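## Task

In the free-standing rack, take the loose end of the red network patch cord and push it into the port below the red label until it clicks, latch clip on top. It fails if the cord is still moving shortly after you stop, if the rack is left tilted, or if anything the robot touches at the end drops more than about a fingernail's width once released. It only counts if the plug stays seated without the robot holding it.

## Robot and tools

Robot: two arms, left_arm and right_arm. Each has a parallel gripper, a wrist camera (cam_left_wrist, cam_right_wrist, both 896x504) and a force-torque sensor in its flange. Both arms share one world frame: origin on the table top between the arms, +x out over the table, +z up, left_arm on the +y side. The arm names do not refer to image sides.

Gripper geometry: fingers point along the gripper's +z and close along its x. The reported end-effector position is the point between the pads; the fingertips sit 17.5 mm past it. Pure rotations pivot about that point, which is 25 mm off the last joint's axis toward the gripper's -y. A flat block about 9 cm long sticks out toward -y and rotates with the gripper, so watch it near the rack.

The row (used by execute_actions and move): 18 numbers, each in [-1, 1], always for both arms. Order: left dx, dy, dz, rx, ry, rz, gripper position, force_limit, speed, then the same nine for the right arm. dx..rz are an offset, not a pose, expressed in that gripper's own axes. It is counted from the gripper's pose in the latest result that showed it; before any such result in a scene, and for the second or later call in one reply, it is counted from where the robot is when the action begins. Scale: 1.0 equals 0.6 m of travel or 180 degrees. rx, ry, rz form one rotation vector. All-zero offsets send the arm back to the reference pose; they do not mean hold still. For an arm that should stay put, send the offset back to its wanted pose in the first call of a reply and zeros in later calls.

Gripper numbers are absolute settings, not offsets. position: +1 fully open (50 mm), about -0.65 pads meet, -1 to grip (closes until stopped). force_limit per pad: -1 about 20 N, 0 about 102 N, +1 about 185 N (actual grip up to 17 % more). speed of the gap: -1 20 mm/s, 0 85, +1 150. To leave a gripper unchanged, resend its previous three numbers (a 0 is a real command). New force_limit or speed only take effect when position changes by at least 0.01; to grip more gently, open first.

execute_actions: {"actions": [...], "pictures": bool}. The list holds at most one item. Empty list: just report state. {"rows": [[18 numbers], ...], "steps": n}: up to 15 rows and up to 15 steps of 1/30 s (default 15); each row is one step, the last is repeated to fill. Every row counts from the same reference pose, not from the previous row. {"steps": n} without rows: a wait of up to 300 steps counted from the last result, including your thinking time. A refused call sends nothing.

move: {"target": one 18-number row, "speed": m/s 0.002 to 0.5 (default 0.25; turning capped at twice that in rad/s), "stop_force": N 13 to 80, one value for both arms}. Each gripper follows a straight line to its target, all ending together, lasting 0.5 to 10 s (cut off at 10 s). It does not avoid obstacles or the other arm, lags, may overshoot speed near a straight elbow. With stop_force, an arm's path ends once its wrist sensor reads that much extra push against the motion for 2 steps; it then backs up 2 steps and holds, and may briefly press harder than the threshold. Use it only with very slow speed and no rotation, and omit it when lifting off something you press on. Arms moved less than 1.5 mm and 0.5 degrees count as still. The result adds a move: line with the ending (done, off_target, moving, held, contact, fault) plus limits (paced = pose clipped, held = steps blocked), and each gripper's distance from its target.

wait: {"seconds": 0 to 10}; nothing new is sent. zoom_image: {"camera": name, "region": [x0, y0, x1, y1]} in pixels of that camera's latest image, at most 504x504. finished_scene: {"scene": number}; ends and grades the current scene, irreversible; the result states success and gives the next task.

Motion rules: each control step clips the commanded pose to within 100 mm and 16 degrees of the measured pose; inverse kinematics favours position over orientation; commands trail by about 0.17 s. After an action the arm only continues to its last clipped pose, so check the result and send the remainder. The simulation keeps running while you think.

Results: state line per arm with end_effector_position (m), end_effector_quat_wxyz and velocities, in the world frame (slightly inaccurate at long reach). Hand target line: where the controller is driving each gripper. pose unreachable: clearance check altered or blocked a command; HELD marks affected steps. object_status: 0 moving, 1 stopped while opening, 2 stopped while closing (holding), 3 at requested opening or pads met. Check for 2 after gripping. Opening in mm is about (250 - position_measured) x 0.202. Wrist force/torque are in the end-effector axes; force points from the surface into the arm; offset up to about 5.5 N, noise about 3.4 N, saturation near 100 N. Joint torques are rough and noisy. Camera calibration lines give K, distortion and T_world_to_cam; updated when they change.

Avoid: torque at a joint load limit (elbow 136, wrists 49.1, shoulder 300 N m) or 150 N outside force, each of which freezes the arm for 10 s; pushing firm objects past contact without stop_force; arm-to-arm contact; knocking items off the table; tipping the rack; drops, slams, hard hits. Motors heat when holding loads: MOTOR HOT warns at 70 °C and brakes engage at 85 °C. Release the plug only when it is latched and stable.

Each tool is called after "Emit:" as name([rows], argument=value, ...), one row to a line, values as JSON.

## Session

Emit:
execute_actions(actions=[])

Scene clock: 0.00 s of 6600.00 s.
left_arm: end_effector_position=(+1.0086, +0.5528, +0.1729) position_measured=3 object_status=3 end_effector_quat_wxyz=(-0.212, -0.125, +0.964, -0.101) end_effector_velocity=(-0.001, -0.000, -0.001) end_effector_angular_velocity=(-0.001, +0.002, -0.000) | right_arm: end_effector_position=(+0.7204, -0.2589, +0.3906) position_measured=3 object_status=3 end_effector_quat_wxyz=(+0.478, +0.742, +0.233, +0.409) end_effector_velocity=(+0.000, +0.001, -0.001) end_effector_angular_velocity=(-0.000, -0.000, +0.000)
Joint positions: left_arm=[-0.114 -0.752  0.96  -1.396 -1.856 -1.864] | right_arm=[ 4.176 -1.572 -2.014 -1.765  0.265  2.63 ]
Joint velocities: left_arm=[ 0.    -0.001  0.003 -0.001 -0.001  0.001] | right_arm=[ 0.    -0.001 -0.     0.001 -0.    -0.   ]
Joint torques (N m, as the arm reports them, + toward a larger angle): no reading
Motor temperatures (°C, as the motors report them): left_arm=[24 24 26 28 30 29] | right_arm=[25 21 24 28 34 29]
Wrist force (N, on the end effector, along its own x y z axes, offset not removed): no reading
Wrist torque (N m, same axes, about the end effector's origin, offset not removed): no reading
Hand target (left_arm): +1.009, +0.553, +0.173; -0.212, -0.125, +0.964, -0.101
Hand target (right_arm): +0.720, -0.259, +0.391; +0.478, +0.742, +0.233, +0.409
camera_calibration (this result's frames):
cam_left_wrist: T_world_to_cam=[[-0.888404, -0.207854, 0.409311, 0.942014], [-0.196114, 0.978009, 0.0709827, -0.339086], [-0.415064, -0.0172105, -0.909629, 0.738467], [0, 0, 0, 1]] pos_world=[1.0769, 0.54014, 0.310224]
cam_right_wrist: T_world_to_cam=[[0.552266, 0.763051, 0.33579, -0.333604], [-0.271318, -0.216347, 0.93786, -0.229006], [0.788282, -0.609054, 0.0875484, -0.610052], [0, 0, 0, 1]] pos_world=[0.602998, -0.166542, 0.380205]

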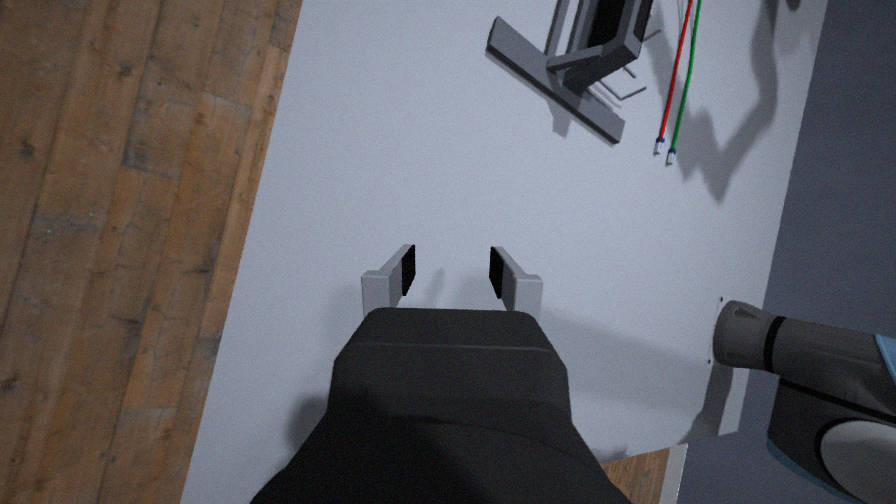

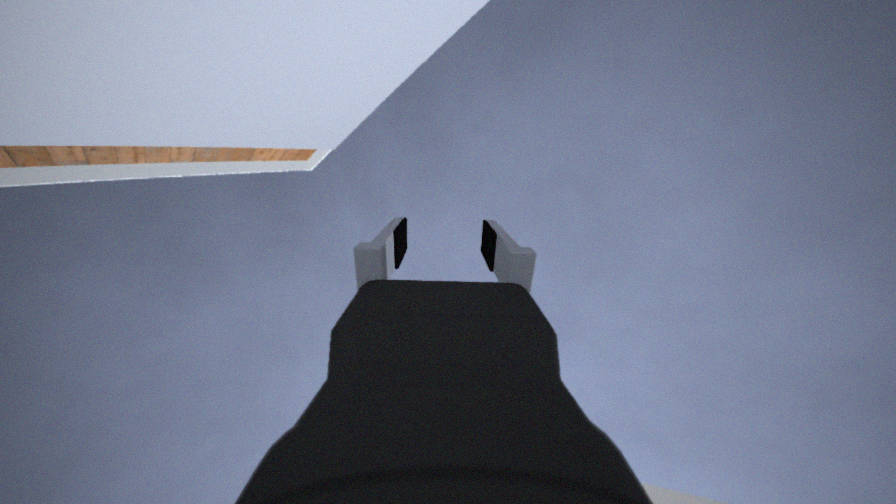

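Emit:
move(target=[0.627,0.02,0.245,0.261,-0.08,0.142,-0.5,0,0,0.178,-0.672,-0.565,0.533,-0.231,0.272,0.3,-0.6,0])

Emit:
zoom_image(camera="cam_right_wrist", region=[370, 170, 520, 300])

Scene clock: 10.17 s of 6600.00 s.
left_arm: end_effector_position=(+0.6186, +0.4527, +0.2037) position_measured=227 object_status=3 end_effector_quat_wxyz=(+0.000, +0.000, +0.866, -0.499) end_effector_velocity=(-0.001, -0.000, +0.000) end_effector_angular_velocity=(-0.003, -0.005, +0.002) | right_arm: end_effector_position=(+0.5167, +0.1697, +0.1394) position_measured=107 object_status=3 end_effector_quat_wxyz=(-0.341, +0.940, -0.001, -0.001) end_effector_velocity=(-0.001, +0.003, -0.001) end_effector_angular_velocity=(+0.010, +0.004, -0.001)
Joint positions: left_arm=[-0.069 -1.318  2.227 -2.558 -2.614 -1.661] | right_arm=[ 4.156 -2.009 -2.053  0.     1.834  2.816]
Joint velocities: left_arm=[-0.    -0.     0.004 -0.012 -0.002 -0.004] | right_arm=[ 0.001 -0.006  0.     0.016  0.005  0.007]
Joint torques (N m, as the arm reports them, + toward a larger angle): left_arm=[-18.79 -67.17 -22.02  -7.07  -4.63  -3.36] | right_arm=[ 9.1  65.73 32.55  7.82  2.77  1.29]
Motor temperatures (°C, as the motors report them): left_arm=[24 24 26 28 30 29] | right_arm=[25 21 24 28 34 29]
Wrist force (N, on the end effector, along its own x y z axes, offset not removed): left_arm=[3.0 -1.6 3.0] | right_arm=[3.8 3.7 -0.5]
Wrist torque (N m, same axes, about the end effector's origin, offset not removed): left_arm=[-0.18 -0.39 -0.40] | right_arm=[0.68 -0.49 0.03]
Hand target (left_arm): +0.618, +0.453, +0.204; +0.000, +0.000, +0.866, -0.499
Hand target (right_arm): +0.517, +0.170, +0.139; -0.341, +0.940, -0.002, -0.001
Off the commanded pose (left_arm): 0.001 m, 0 deg.
Off the commanded pose (right_arm): 0.001 m, 0 deg.
After step 90, 2.53 s passed at rest.
move: done
camera_calibration (this result's frames):
cam_left_wrist: T_world_to_cam=[[-0.999615, -0.0251229, -0.0117679, 0.633891], [-0.00871511, 0.687081, -0.726528, -0.141616], [0.026338, -0.726146, -0.687036, 0.605401], [0, 0, 0, 1]] pos_world=[0.616468, 0.552837, 0.320503]
cam_right_wrist: T_world_to_cam=[[0.99864, 0.0343903, 0.0391839, -0.529443], [0.0464831, -0.927677, -0.370478, 0.182999], [0.0236092, 0.371796, -0.928014, 0.20375], [0, 0, 0, 1]] pos_world=[0.515406, 0.112218, 0.277625]

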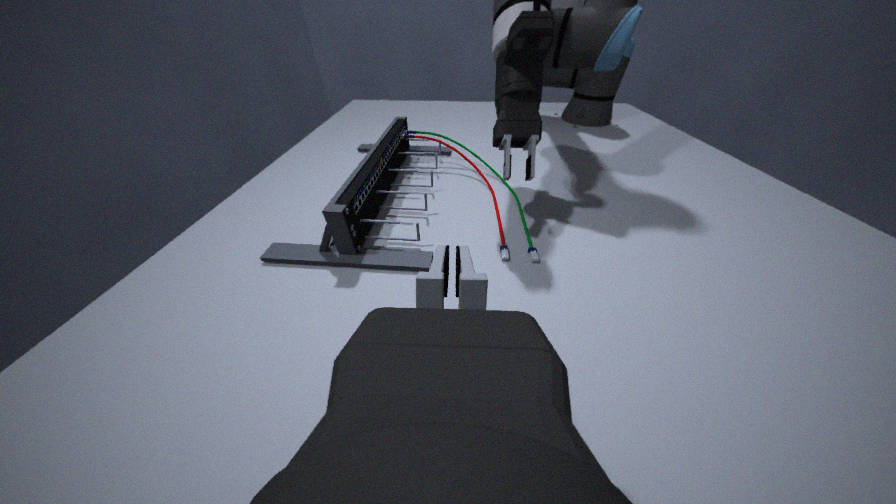

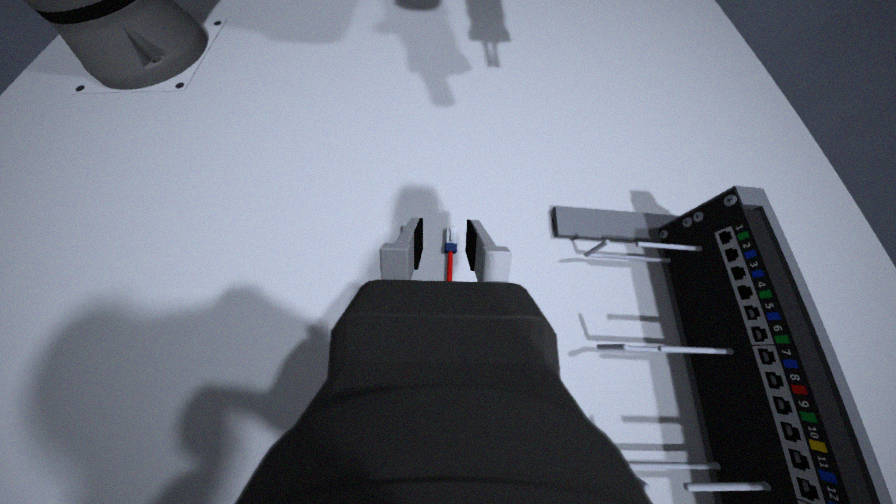

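Region (370, 170, 520, 300) of cam_right_wrist's 896x504 image, scaled by 3.360, with more detail than that image has; it fills the top 437 rows of this view, and the rest is white.

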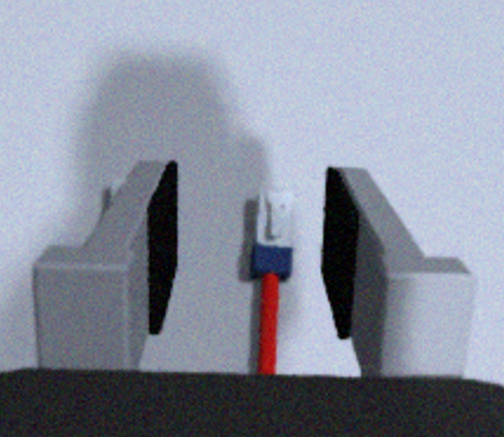

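Emit:
move(target=[0,0,0,0,0,0,-0.5,0,0,0.014,0.0597,0.188,0,0,0,0.3,-0.6,0], speed=0.1)

Emit:
move(target=[0,0,0,0,0,0,-0.5,0,0,0,0.0075,0.009,0,0,0,0.3,-0.6,0], speed=0.004, stop_force=13)

Emit:
zoom_image(camera="cam_right_wrist", region=[370, 170, 520, 300])

Scene clock: 16.00 s of 6600.00 s.
left_arm: end_effector_position=(+0.6185, +0.4527, +0.2037) position_measured=227 object_status=3 end_effector_quat_wxyz=(+0.000, +0.000, +0.866, -0.499) end_effector_velocity=(+0.000, -0.000, +0.000) end_effector_angular_velocity=(+0.000, +0.000, +0.000) | right_arm: end_effector_position=(+0.5247, +0.2142, +0.0299) position_measured=107 object_status=3 end_effector_quat_wxyz=(-0.341, +0.940, -0.001, -0.001) end_effector_velocity=(+0.000, +0.001, -0.003) end_effector_angular_velocity=(-0.000, +0.000, -0.000)
Joint positions: left_arm=[-0.069 -1.318  2.227 -2.558 -2.614 -1.661] | right_arm=[ 4.171 -2.217 -1.985  0.144  1.825  2.828]
Joint velocities: left_arm=[-0.    -0.    -0.001  0.     0.    -0.001] | right_arm=[ 0.    -0.005  0.002  0.002 -0.     0.001]
Joint torques (N m, as the arm reports them, + toward a larger angle): left_arm=[  0.08 -58.9  -46.56  -1.29  -0.44   4.18] | right_arm=[ 8.23 80.29 42.07  7.48 -1.8   1.53]
Motor temperatures (°C, as the motors report them): left_arm=[24 24 26 28 30 29] | right_arm=[25 21 24 28 34 29]
Wrist force (N, on the end effector, along its own x y z axes, offset not removed): left_arm=[-1.0 0.6 5.8] | right_arm=[3.2 3.1 -0.5]
Wrist torque (N m, same axes, about the end effector's origin, offset not removed): left_arm=[0.50 0.17 -0.21] | right_arm=[0.54 -0.36 0.06]
Hand target (left_arm): +0.619, +0.453, +0.204; +0.000, +0.000, +0.866, -0.499
Hand target (right_arm): +0.525, +0.214, +0.030; -0.341, +0.940, -0.001, -0.001
Off the commanded pose (left_arm): 0.000 m, 0 deg.
Off the commanded pose (right_arm): 0.000 m, 0 deg.
After step 90, 1.13 s passed at rest.
move: done
camera_calibration (this result's frames):
cam_left_wrist: T_world_to_cam=[[-0.999616, -0.025087, -0.0117826, 0.633872], [-0.00867967, 0.68708, -0.72653, -0.141615], [0.026322, -0.726148, -0.687034, 0.605401], [0, 0, 0, 1]] pos_world=[0.616464, 0.552814, 0.320512]
cam_right_wrist: T_world_to_cam=[[0.998641, 0.0343863, 0.0391652, -0.534711], [0.0464732, -0.927666, -0.370509, 0.183316], [0.0235917, 0.371825, -0.928003, 0.0854447], [0, 0, 0, 1]] pos_world=[0.523449, 0.156672, 0.168155]

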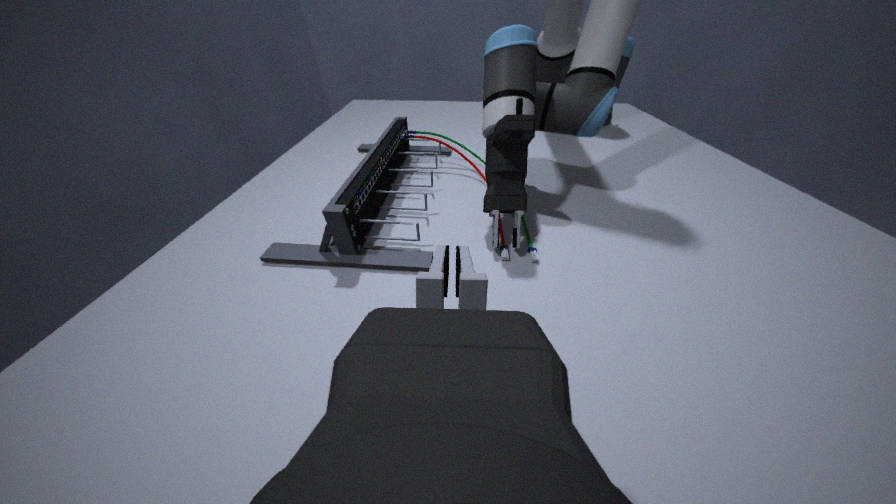

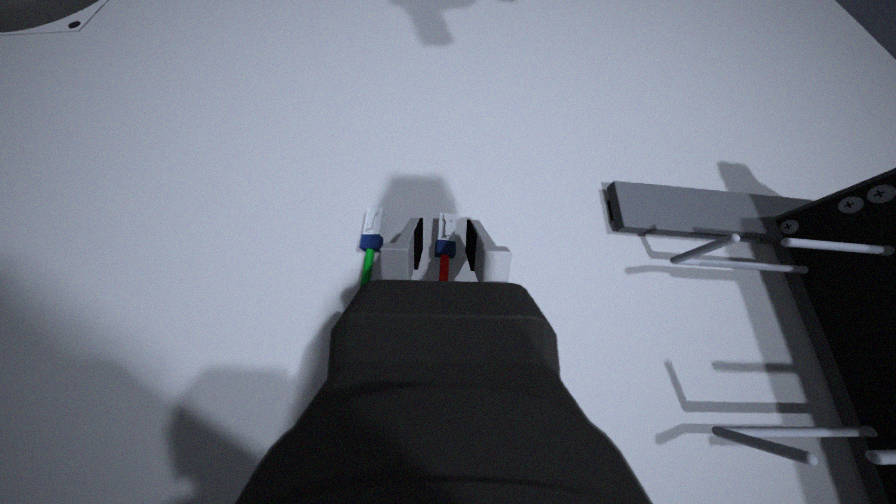

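Scene clock: 17.97 s of 6600.00 s.
left_arm: end_effector_position=(+0.6185, +0.4527, +0.2037) position_measured=227 object_status=3 end_effector_quat_wxyz=(+0.000, +0.000, +0.866, -0.499) end_effector_velocity=(+0.000, +0.000, +0.000) end_effector_angular_velocity=(+0.001, -0.002, +0.000) | right_arm: end_effector_position=(+0.5247, +0.2142, +0.0230) position_measured=107 object_status=3 end_effector_quat_wxyz=(-0.341, +0.940, -0.001, -0.001) end_effector_velocity=(+0.000, -0.000, -0.001) end_effector_angular_velocity=(-0.000, -0.000, -0.000)
Joint positions: left_arm=[-0.069 -1.318  2.227 -2.558 -2.614 -1.661] | right_arm=[ 4.171 -2.228 -1.985  0.155  1.825  2.828]
Joint velocities: left_arm=[ 0.    -0.    -0.    -0.001  0.001  0.   ] | right_arm=[-0.    -0.002  0.     0.002 -0.    -0.   ]
Joint torques (N m, as the arm reports them, + toward a larger angle): left_arm=[ -1.27 -60.02 -46.1   -1.63  -0.67   3.83] | right_arm=[ 9.13 79.14 41.02  7.62 -1.97  1.82]
Motor temperatures (°C, as the motors report them): left_arm=[24 24 26 28 30 29] | right_arm=[25 21 24 28 34 29]
Wrist force (N, on the end effector, along its own x y z axes, offset not removed): left_arm=[4.2 0.7 0.8] | right_arm=[4.0 3.8 0.5]
Wrist torque (N m, same axes, about the end effector's origin, offset not removed): left_arm=[0.28 -0.75 -0.46] | right_arm=[0.69 -0.50 0.05]
Hand target (left_arm): +0.619, +0.453, +0.204; +0.000, +0.000, +0.866, -0.499
Hand target (right_arm): +0.525, +0.214, +0.023; -0.341, +0.940, -0.001, -0.001
Off the commanded pose (left_arm): 0.000 m, 0 deg.
Off the commanded pose (right_arm): 0.000 m, 0 deg.
move: done
camera_calibration (this result's frames):
cam_left_wrist: T_world_to_cam=[[-0.999616, -0.0250865, -0.0117826, 0.633872], [-0.00867938, 0.687081, -0.726529, -0.141615], [0.0263217, -0.726148, -0.687034, 0.605401], [0, 0, 0, 1]] pos_world=[0.616465, 0.552814, 0.320512]
cam_right_wrist: T_world_to_cam=[[0.998641, 0.0343914, 0.0391677, -0.534422], [0.0464787, -0.927667, -0.370503, 0.180746], [0.0235924, 0.37182, -0.928005, 0.0790356], [0, 0, 0, 1]] pos_world=[0.52343, 0.156665, 0.161245]

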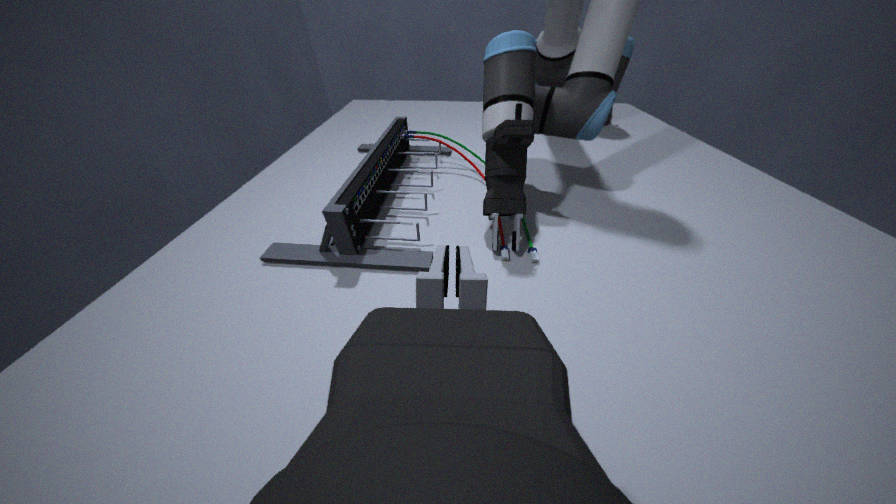

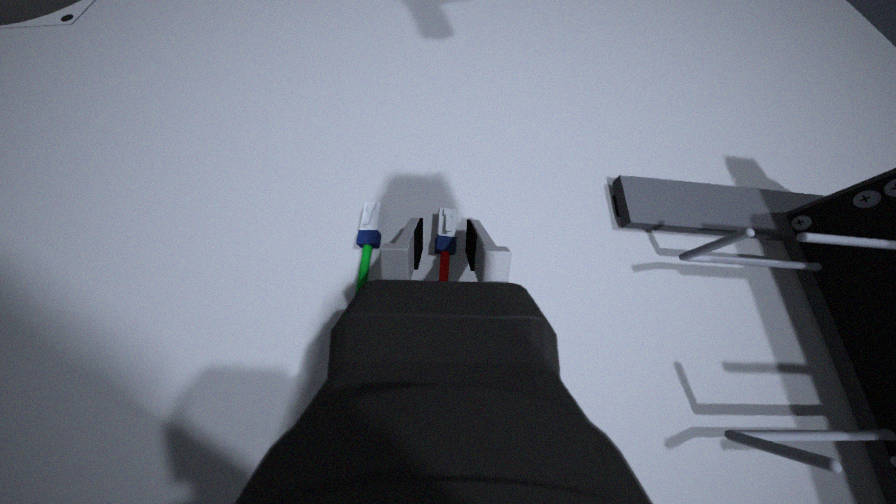

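Region (370, 170, 520, 300) of cam_right_wrist's 896x504 image, scaled by 3.360, with more detail than that image has; it fills the top 437 rows of this view, and the rest is white.

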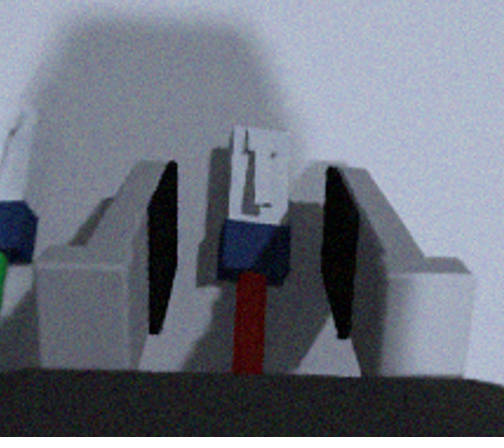

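Emit:
move(target=[0,0,0,0,0,0,-0.5,0,0,0.0025,0.001,0,0,0,0,-1,-0.4,-1])

Emit:
move(target=[-0.1,-0.088,0.333,0,0,0,-0.5,0,0,0.225,0.036,-0.252,0,0.336,0.4,-1,-0.4,-1])

Emit:
zoom_image(camera="cam_right_wrist", region=[370, 110, 530, 270])

Emit:
zoom_image(camera="cam_left_wrist", region=[340, 110, 500, 270])

Scene clock: 25.00 s of 6600.00 s.
left_arm: end_effector_position=(+0.6185, +0.4527, +0.2037) position_measured=227 object_status=3 end_effector_quat_wxyz=(+0.000, +0.000, +0.866, -0.499) end_effector_velocity=(-0.001, +0.000, -0.000) end_effector_angular_velocity=(-0.000, +0.001, -0.000) | right_arm: end_effector_position=(+0.5262, +0.2137, +0.0226) position_measured=195 object_status=2 end_effector_quat_wxyz=(-0.341, +0.940, -0.001, -0.001) end_effector_velocity=(+0.000, -0.000, +0.000) end_effector_angular_velocity=(-0.000, +0.000, -0.001)
Joint positions: left_arm=[-0.069 -1.318  2.227 -2.558 -2.614 -1.661] | right_arm=[ 4.168 -2.229 -1.984  0.154  1.826  2.826]
Joint velocities: left_arm=[ 0.    -0.001  0.002 -0.001 -0.     0.   ] | right_arm=[-0.001  0.     0.    -0.    -0.     0.   ]
Joint torques (N m, as the arm reports them, + toward a larger angle): left_arm=[  0.29 -59.26 -45.47  -2.4   -0.67   3.83] | right_arm=[-15.14  76.32  41.34   2.96   3.1   -2.41]
Motor temperatures (°C, as the motors report them): left_arm=[24 24 26 28 30 29] | right_arm=[25 21 24 28 34 29]
Wrist force (N, on the end effector, along its own x y z axes, offset not removed): left_arm=[-0.4 -0.6 2.1] | right_arm=[3.6 2.8 -0.9]
Wrist torque (N m, same axes, about the end effector's origin, offset not removed): left_arm=[0.05 0.09 -0.03] | right_arm=[0.51 -0.44 0.06]
Hand target (left_arm): +0.619, +0.453, +0.204; +0.000, +0.000, +0.866, -0.499
Hand target (right_arm): +0.526, +0.214, +0.023; -0.341, +0.940, -0.001, -0.001
Off the commanded pose (left_arm): 0.000 m, 0 deg.
Off the commanded pose (right_arm): 0.000 m, 0 deg.
After step 90, 2.90 s passed at rest.
move: done
camera_calibration (this result's frames):
cam_left_wrist: T_world_to_cam=[[-0.999616, -0.0250865, -0.0117828, 0.633872], [-0.00867919, 0.687081, -0.726529, -0.141616], [0.0263218, -0.726148, -0.687034, 0.605401], [0, 0, 0, 1]] pos_world=[0.616465, 0.552813, 0.320512]
cam_right_wrist: T_world_to_cam=[[0.99864, 0.034394, 0.0391713, -0.535886], [0.0464824, -0.927669, -0.370499, 0.180103], [0.0235951, 0.371816, -0.928007, 0.0788105], [0, 0, 0, 1]] pos_world=[0.524926, 0.156204, 0.160856]

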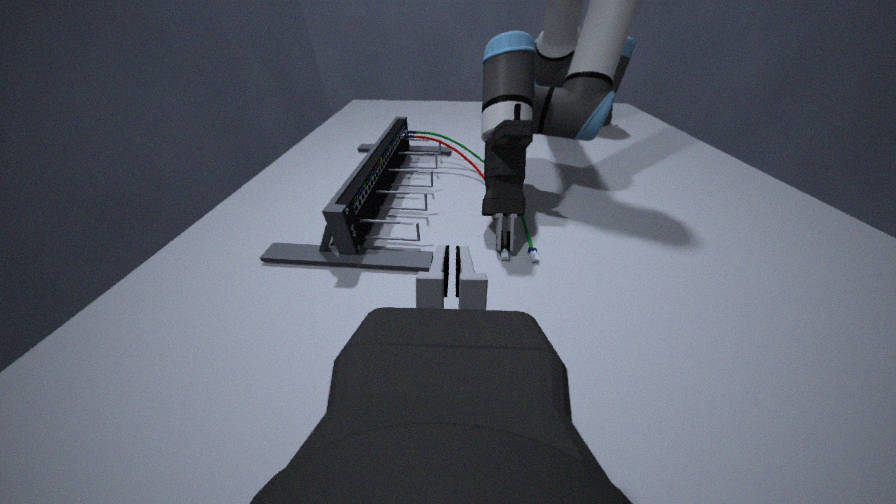

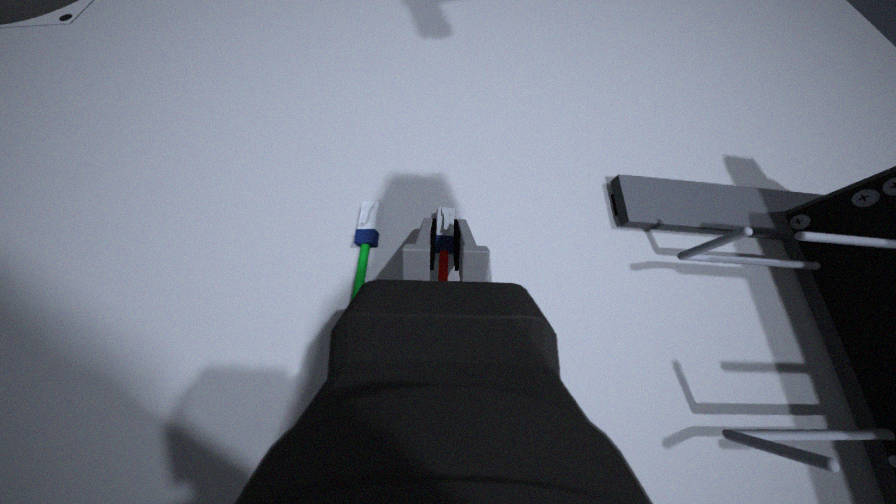

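Scene clock: 28.87 s of 6600.00 s.
left_arm: end_effector_position=(+0.6786, +0.2534, +0.1494) position_measured=227 object_status=3 end_effector_quat_wxyz=(+0.000, +0.000, +0.866, -0.500) end_effector_velocity=(+0.001, -0.001, +0.001) end_effector_angular_velocity=(-0.002, -0.000, -0.000) | right_arm: end_effector_position=(+0.6611, +0.1005, +0.1250) position_measured=195 object_status=2 end_effector_quat_wxyz=(+0.233, -0.641, +0.687, -0.251) end_effector_velocity=(+0.001, -0.001, +0.000) end_effector_angular_velocity=(-0.003, +0.002, -0.015)
Joint positions: left_arm=[-0.355 -1.076  2.144 -3.151 -2.529 -2.172] | right_arm=[ 4.31  -2.046 -1.886 -0.622  0.888  4.461]
Joint velocities: left_arm=[-0.001  0.001 -0.002 -0.003 -0.001 -0.003] | right_arm=[-0.001 -0.001  0.008 -0.022 -0.001  0.018]
Joint torques (N m, as the arm reports them, + toward a larger angle): left_arm=[-19.56 -54.69 -40.7   -7.32   0.35  -3.06] | right_arm=[-15.4   72.7   51.6    2.11  -5.15   2.2 ]
Motor temperatures (°C, as the motors report them): left_arm=[24 24 26 28 30 29] | right_arm=[25 21 24 28 34 29]
Wrist force (N, on the end effector, along its own x y z axes, offset not removed): left_arm=[2.1 -3.9 3.2] | right_arm=[3.4 3.2 -1.3]
Wrist torque (N m, same axes, about the end effector's origin, offset not removed): left_arm=[-0.66 -0.33 -0.30] | right_arm=[0.53 -0.39 0.08]
Hand target (left_arm): +0.679, +0.253, +0.149; +0.000, +0.000, +0.866, -0.500
Hand target (right_arm): +0.661, +0.100, +0.125; -0.232, +0.640, -0.688, +0.251
Off the commanded pose (left_arm): 0.000 m, 0 deg.
Off the commanded pose (right_arm): 0.001 m, 0 deg.
move: done
camera_calibration (this result's frames):
cam_left_wrist: T_world_to_cam=[[-0.99961, -0.0252968, -0.0117919, 0.688282], [-0.00879993, 0.686607, -0.726975, -0.0433607], [0.0264865, -0.726588, -0.686563, 0.421771], [0, 0, 0, 1]] pos_world=[0.676461, 0.353637, 0.266166]
cam_right_wrist: T_world_to_cam=[[-0.0334321, -0.998507, 0.0432081, 0.114912], [-0.927586, 0.0149032, -0.373314, 0.656329], [0.372112, -0.0525599, -0.926698, 0.0248162], [0, 0, 0, 1]] pos_world=[0.603409, 0.106264, 0.263049]

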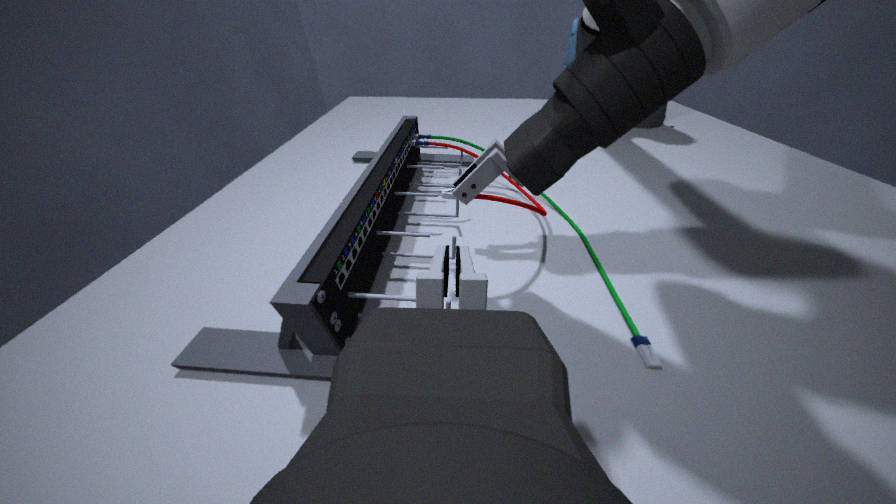

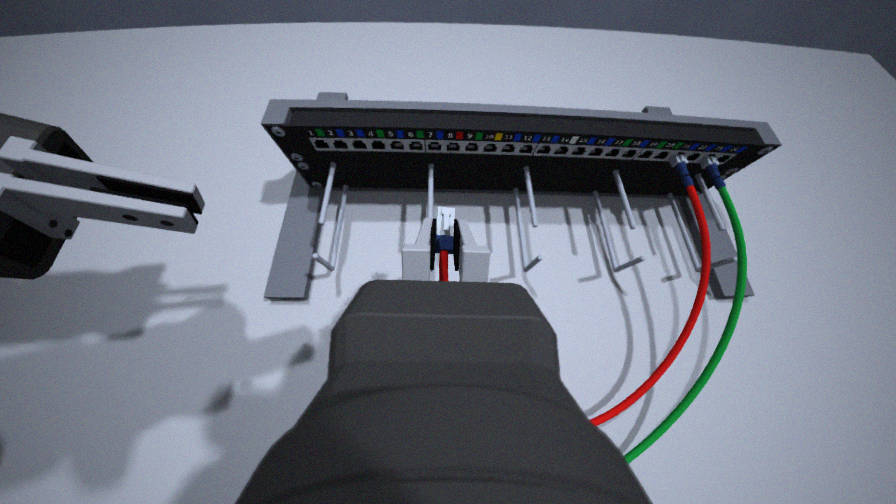

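Region (370, 110, 530, 270) of cam_right_wrist's 896x504 image, scaled by 3.150, with more detail than that image has.

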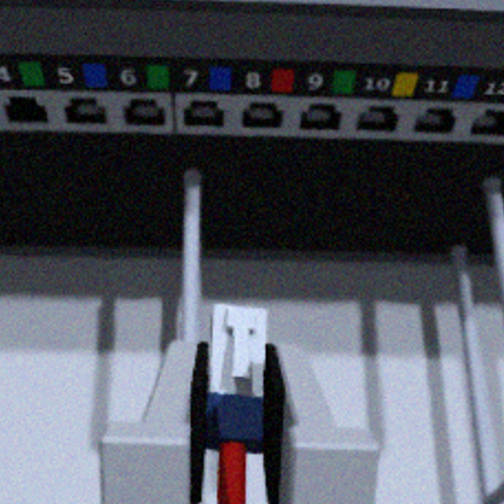

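Region (340, 110, 500, 270) of cam_left_wrist's 896x504 image, scaled by 3.150, with more detail than that image has.

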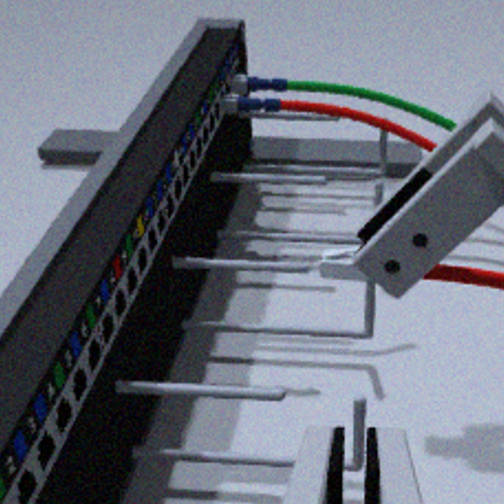

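Emit:
move(target=[0,-0.035,0.06,0,0,0,-0.5,0,0,0.005,-0.0667,0.1083,-0.011,0.022,-0.026,-1,-0.4,-1], speed=0.06)

Emit:
zoom_image(camera="cam_right_wrist", region=[395, 160, 495, 260])

Emit:
zoom_image(camera="cam_left_wrist", region=[345, 175, 435, 265])

Scene clock: 36.53 s of 6600.00 s.
left_arm: end_effector_position=(+0.6786, +0.2119, +0.1496) position_measured=227 object_status=3 end_effector_quat_wxyz=(+0.000, +0.000, +0.866, -0.500) end_effector_velocity=(+0.001, -0.002, +0.001) end_effector_angular_velocity=(-0.000, -0.001, +0.001) | right_arm: end_effector_position=(+0.7329, +0.0924, +0.1009) position_measured=195 object_status=2 end_effector_quat_wxyz=(+0.187, -0.663, +0.672, -0.270) end_effector_velocity=(+0.003, -0.000, -0.001) end_effector_angular_velocity=(-0.004, +0.001, +0.000)
Joint positions: left_arm=[-0.412 -1.056  2.127 -3.222 -2.5   -2.256] | right_arm=[ 4.221 -2.123 -1.788 -0.67   0.911  4.328]
Joint velocities: left_arm=[-0.002  0.    -0.002 -0.003  0.002 -0.004] | right_arm=[-0.003 -0.003  0.004 -0.002  0.001 -0.005]
Joint torques (N m, as the arm reports them, + toward a larger angle): left_arm=[-14.61 -56.41 -39.22  -7.39  -0.04  -3.71] | right_arm=[-16.79  80.47  52.74   2.75  -0.25  -2.5 ]
Motor temperatures (°C, as the motors report them): left_arm=[24 24 26 28 30 29] | right_arm=[25 21 24 28 34 29]
Wrist force (N, on the end effector, along its own x y z axes, offset not removed): left_arm=[-2.7 -5.7 2.5] | right_arm=[3.8 3.8 -0.7]
Wrist torque (N m, same axes, about the end effector's origin, offset not removed): left_arm=[-0.96 0.53 -0.24] | right_arm=[0.63 -0.56 0.06]
Hand target (left_arm): +0.679, +0.212, +0.150; +0.000, +0.000, +0.866, -0.500
Hand target (right_arm): +0.733, +0.092, +0.101; -0.187, +0.663, -0.672, +0.270
Off the commanded pose (left_arm): 0.000 m, 0 deg.
Off the commanded pose (right_arm): 0.000 m, 0 deg.
After step 90, 2.97 s passed at rest.
move: done
camera_calibration (this result's frames):
cam_left_wrist: T_world_to_cam=[[-0.999611, -0.0252993, -0.0117606, 0.687244], [-0.00882114, 0.686515, -0.727062, -0.0146844], [0.026468, -0.726675, -0.686471, 0.391755], [0, 0, 0, 1]] pos_world=[0.676478, 0.312147, 0.266335]
cam_right_wrist: T_world_to_cam=[[-0.0116362, -0.98919, 0.146179, 0.083038], [-0.942031, -0.0381792, -0.333346, 0.725487], [0.335323, -0.141584, -0.931403, 0.011046], [0, 0, 0, 1]] pos_world=[0.680693, 0.111403, 0.239988]

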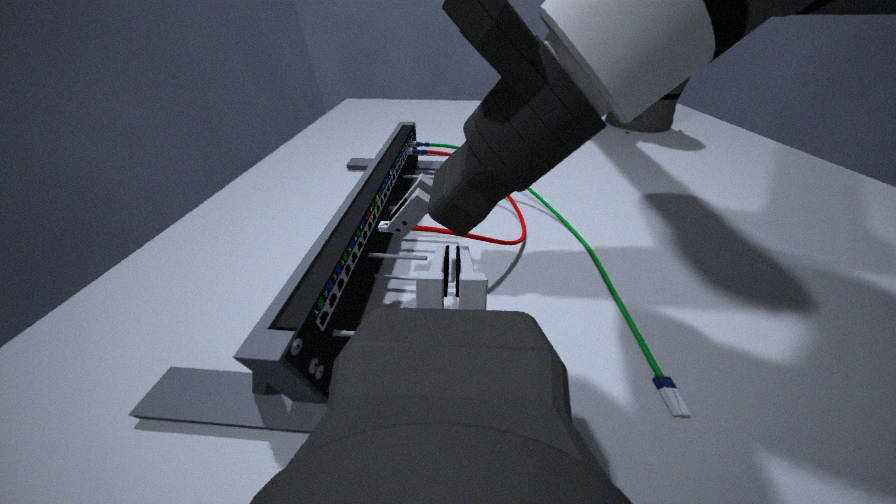

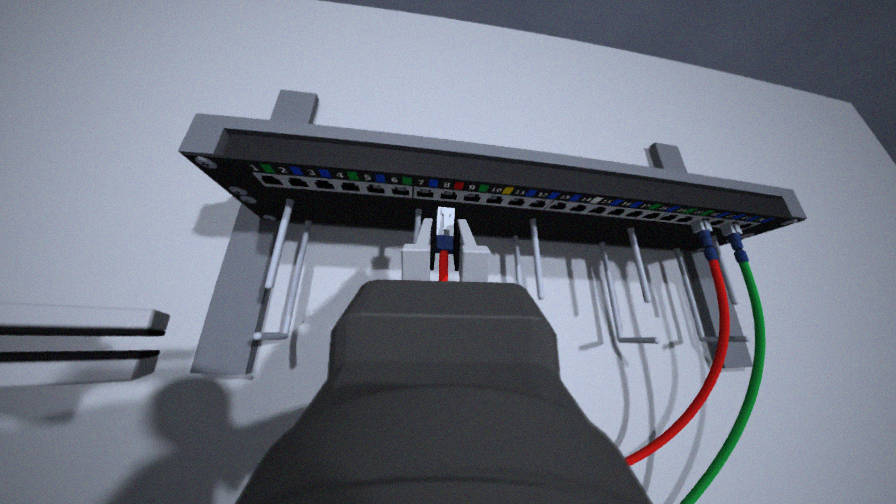

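Region (395, 160, 495, 260) of cam_right_wrist's 896x504 image, scaled by 5.040, with more detail than that image has.

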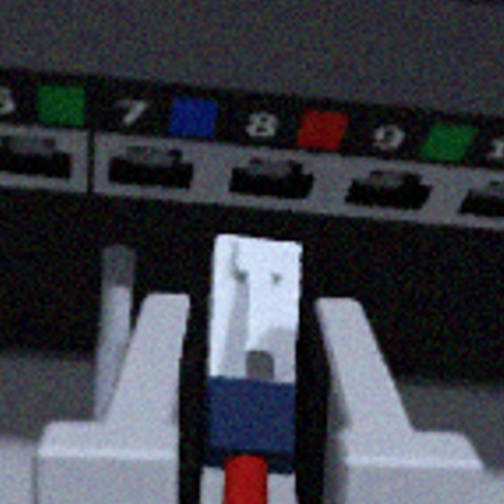

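Region (345, 175, 435, 265) of cam_left_wrist's 896x504 image, scaled by 5.600, with more detail than that image has.

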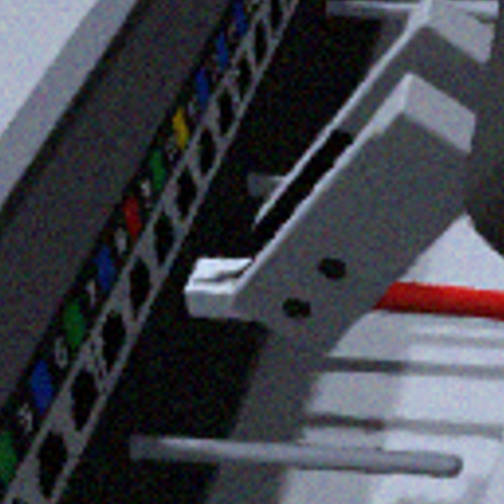

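Emit:
move(target=[0,0,0,0,0,0,-0.5,0,0,0.0028,-0.0095,0.0096,0,0,0,-1,-0.4,-1], speed=0.01)

Emit:
move(target=[0,0,0,0,0,0,-0.5,0,0,0,-0.021,0.0164,0,0,0,-1,-0.4,-1], speed=0.0025, stop_force=15)

Emit:
zoom_image(camera="cam_right_wrist", region=[405, 180, 485, 260])

Scene clock: 41.83 s of 6600.00 s.
left_arm: end_effector_position=(+0.6786, +0.2119, +0.1496) position_measured=227 object_status=3 end_effector_quat_wxyz=(+0.000, +0.000, +0.866, -0.500) end_effector_velocity=(-0.001, +0.000, -0.000) end_effector_angular_velocity=(-0.000, +0.002, +0.000) | right_arm: end_effector_position=(+0.7405, +0.0903, +0.1001) position_measured=195 object_status=2 end_effector_quat_wxyz=(+0.187, -0.663, +0.672, -0.270) end_effector_velocity=(+0.002, -0.000, +0.000) end_effector_angular_velocity=(+0.001, -0.001, -0.000)
Joint positions: left_arm=[-0.412 -1.056  2.127 -3.222 -2.5   -2.256] | right_arm=[ 4.212 -2.128 -1.784 -0.663  0.913  4.316]
Joint velocities: left_arm=[ 0.    -0.     0.001 -0.    -0.001 -0.001] | right_arm=[-0.003 -0.001  0.001  0.003  0.    -0.003]
Joint torques (N m, as the arm reports them, + toward a larger angle): left_arm=[ 12.49 -81.43 -23.92  -1.73  -4.2    4.16] | right_arm=[-13.97  82.69  52.25   6.55  -0.04  -2.11]
Motor temperatures (°C, as the motors report them): left_arm=[24 24 26 28 30 29] | right_arm=[25 21 24 28 34 29]
Wrist force (N, on the end effector, along its own x y z axes, offset not removed): left_arm=[2.6 -3.6 4.9] | right_arm=[3.9 3.3 -1.2]
Wrist torque (N m, same axes, about the end effector's origin, offset not removed): left_arm=[-0.38 -0.41 -0.43] | right_arm=[0.55 -0.58 0.03]
Hand target (left_arm): +0.679, +0.212, +0.150; +0.000, +0.000, +0.866, -0.500
Hand target (right_arm): +0.741, +0.090, +0.100; -0.187, +0.663, -0.672, +0.270
Off the commanded pose (left_arm): 0.000 m, 0 deg.
Off the commanded pose (right_arm): 0.000 m, 0 deg.
After step 90, 1.30 s passed at rest.
move: done
camera_calibration (this result's frames):
cam_left_wrist: T_world_to_cam=[[-0.999611, -0.0252815, -0.0117662, 0.687269], [-0.00880465, 0.686512, -0.727065, -0.0146783], [0.026459, -0.726679, -0.686468, 0.391723], [0, 0, 0, 1]] pos_world=[0.676508, 0.312109, 0.26632]
cam_right_wrist: T_world_to_cam=[[-0.0116583, -0.989183, 0.146223, 0.0811811], [-0.94203, -0.0381737, -0.33335, 0.732331], [0.335326, -0.141632, -0.931395, 0.00741638], [0, 0, 0, 1]] pos_world=[0.688338, 0.109309, 0.23916]

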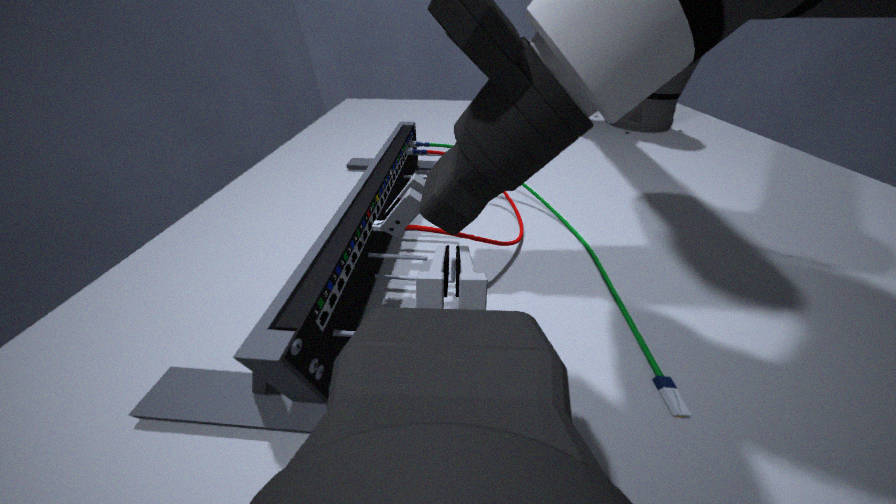

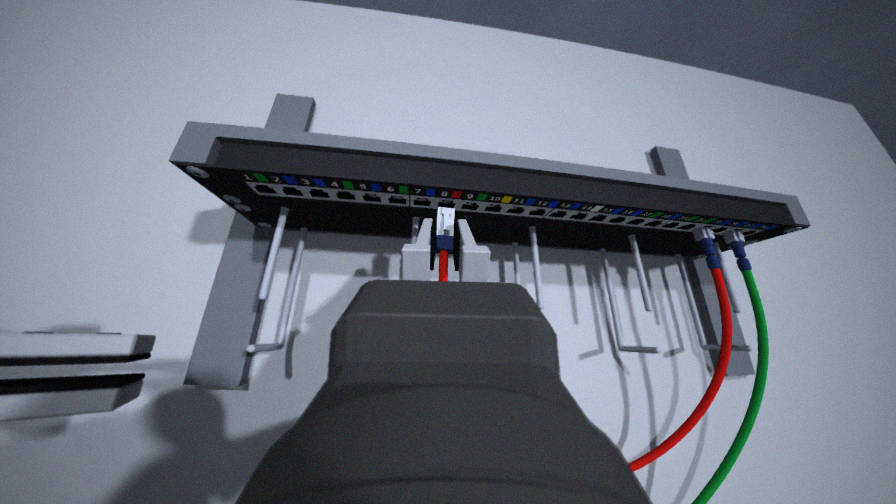

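Scene clock: 44.63 s of 6600.00 s.
left_arm: end_effector_position=(+0.6786, +0.2119, +0.1496) position_measured=227 object_status=3 end_effector_quat_wxyz=(+0.000, +0.000, +0.866, -0.500) end_effector_velocity=(-0.000, +0.000, -0.001) end_effector_angular_velocity=(+0.002, +0.001, +0.001) | right_arm: end_effector_position=(+0.7466, +0.0900, +0.1000) position_measured=195 object_status=2 end_effector_quat_wxyz=(+0.187, -0.663, +0.672, -0.270) end_effector_velocity=(+0.000, -0.000, -0.000) end_effector_angular_velocity=(-0.001, +0.000, -0.000)
Joint positions: left_arm=[-0.412 -1.056  2.127 -3.222 -2.5   -2.256] | right_arm=[ 4.205 -2.132 -1.777 -0.66   0.914  4.307]
Joint velocities: left_arm=[-0.    -0.     0.001  0.001  0.002  0.   ] | right_arm=[-0.001 -0.     0.    -0.    -0.    -0.   ]
Joint torques (N m, as the arm reports them, + toward a larger angle): left_arm=[  1.46 -62.25 -23.46  -3.22  -3.16   2.19] | right_arm=[ -4.83 100.32  45.84   7.71  -5.68   1.65]
Motor temperatures (°C, as the motors report them): left_arm=[24 24 26 28 30 29] | right_arm=[25 21 24 28 34 29]
Wrist force (N, on the end effector, along its own x y z axes, offset not removed): left_arm=[-0.3 2.2 4.1] | right_arm=[8.7 22.6 -15.1]
Wrist torque (N m, same axes, about the end effector's origin, offset not removed): left_arm=[0.70 0.10 -0.19] | right_arm=[0.27 -0.41 0.02]
Hand target (left_arm): +0.679, +0.212, +0.150; +0.000, +0.000, +0.866, -0.500
Hand target (right_arm): +0.746, +0.090, +0.100; -0.187, +0.663, -0.672, +0.270
Off the commanded pose (left_arm): 0.000 m, 0 deg.
Off the commanded pose (right_arm): 0.010 m, 0 deg.
move: contact (right_arm)
camera_calibration (this result's frames):
cam_left_wrist: T_world_to_cam=[[-0.999611, -0.0252863, -0.0117803, 0.687275], [-0.0087976, 0.686508, -0.727069, -0.0146788], [0.0264721, -0.726682, -0.686464, 0.391726], [0, 0, 0, 1]] pos_world=[0.676509, 0.312116, 0.26633]
cam_right_wrist: T_world_to_cam=[[-0.0114951, -0.989173, 0.1463, 0.0808712], [-0.942114, -0.0383173, -0.333097, 0.738027], [0.335097, -0.14166, -0.931473, 0.00542255], [0, 0, 0, 1]] pos_world=[0.694418, 0.109043, 0.239055]

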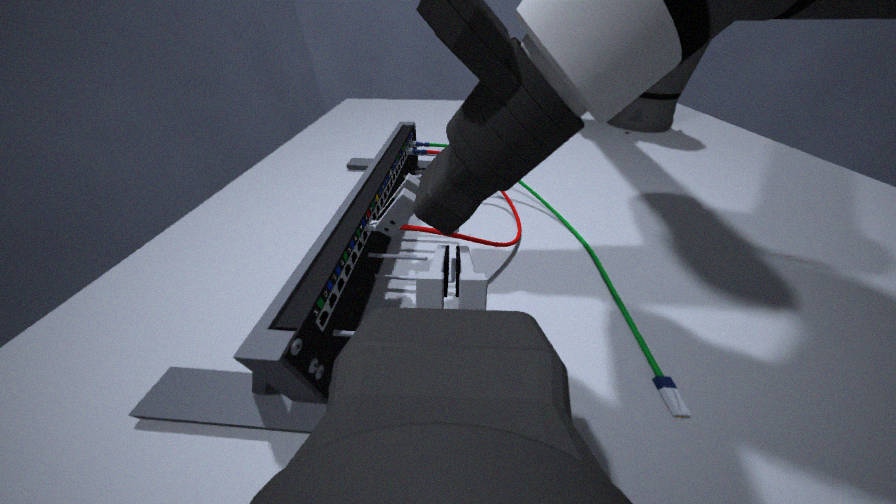

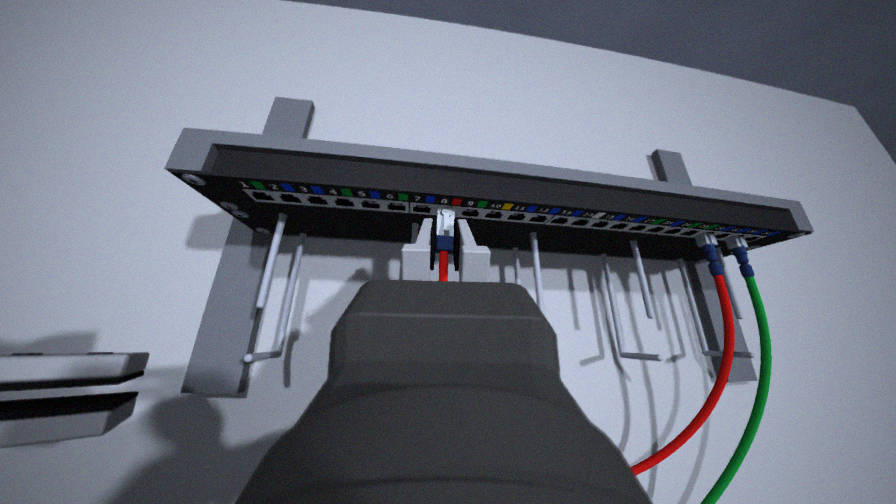

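Region (405, 180, 485, 260) of cam_right_wrist's 896x504 image, scaled by 6.300, with more detail than that image has.

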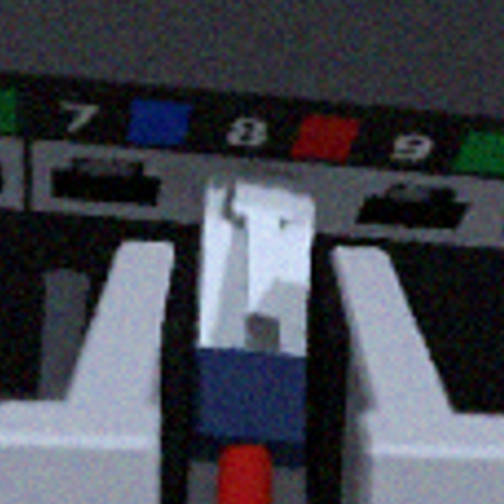

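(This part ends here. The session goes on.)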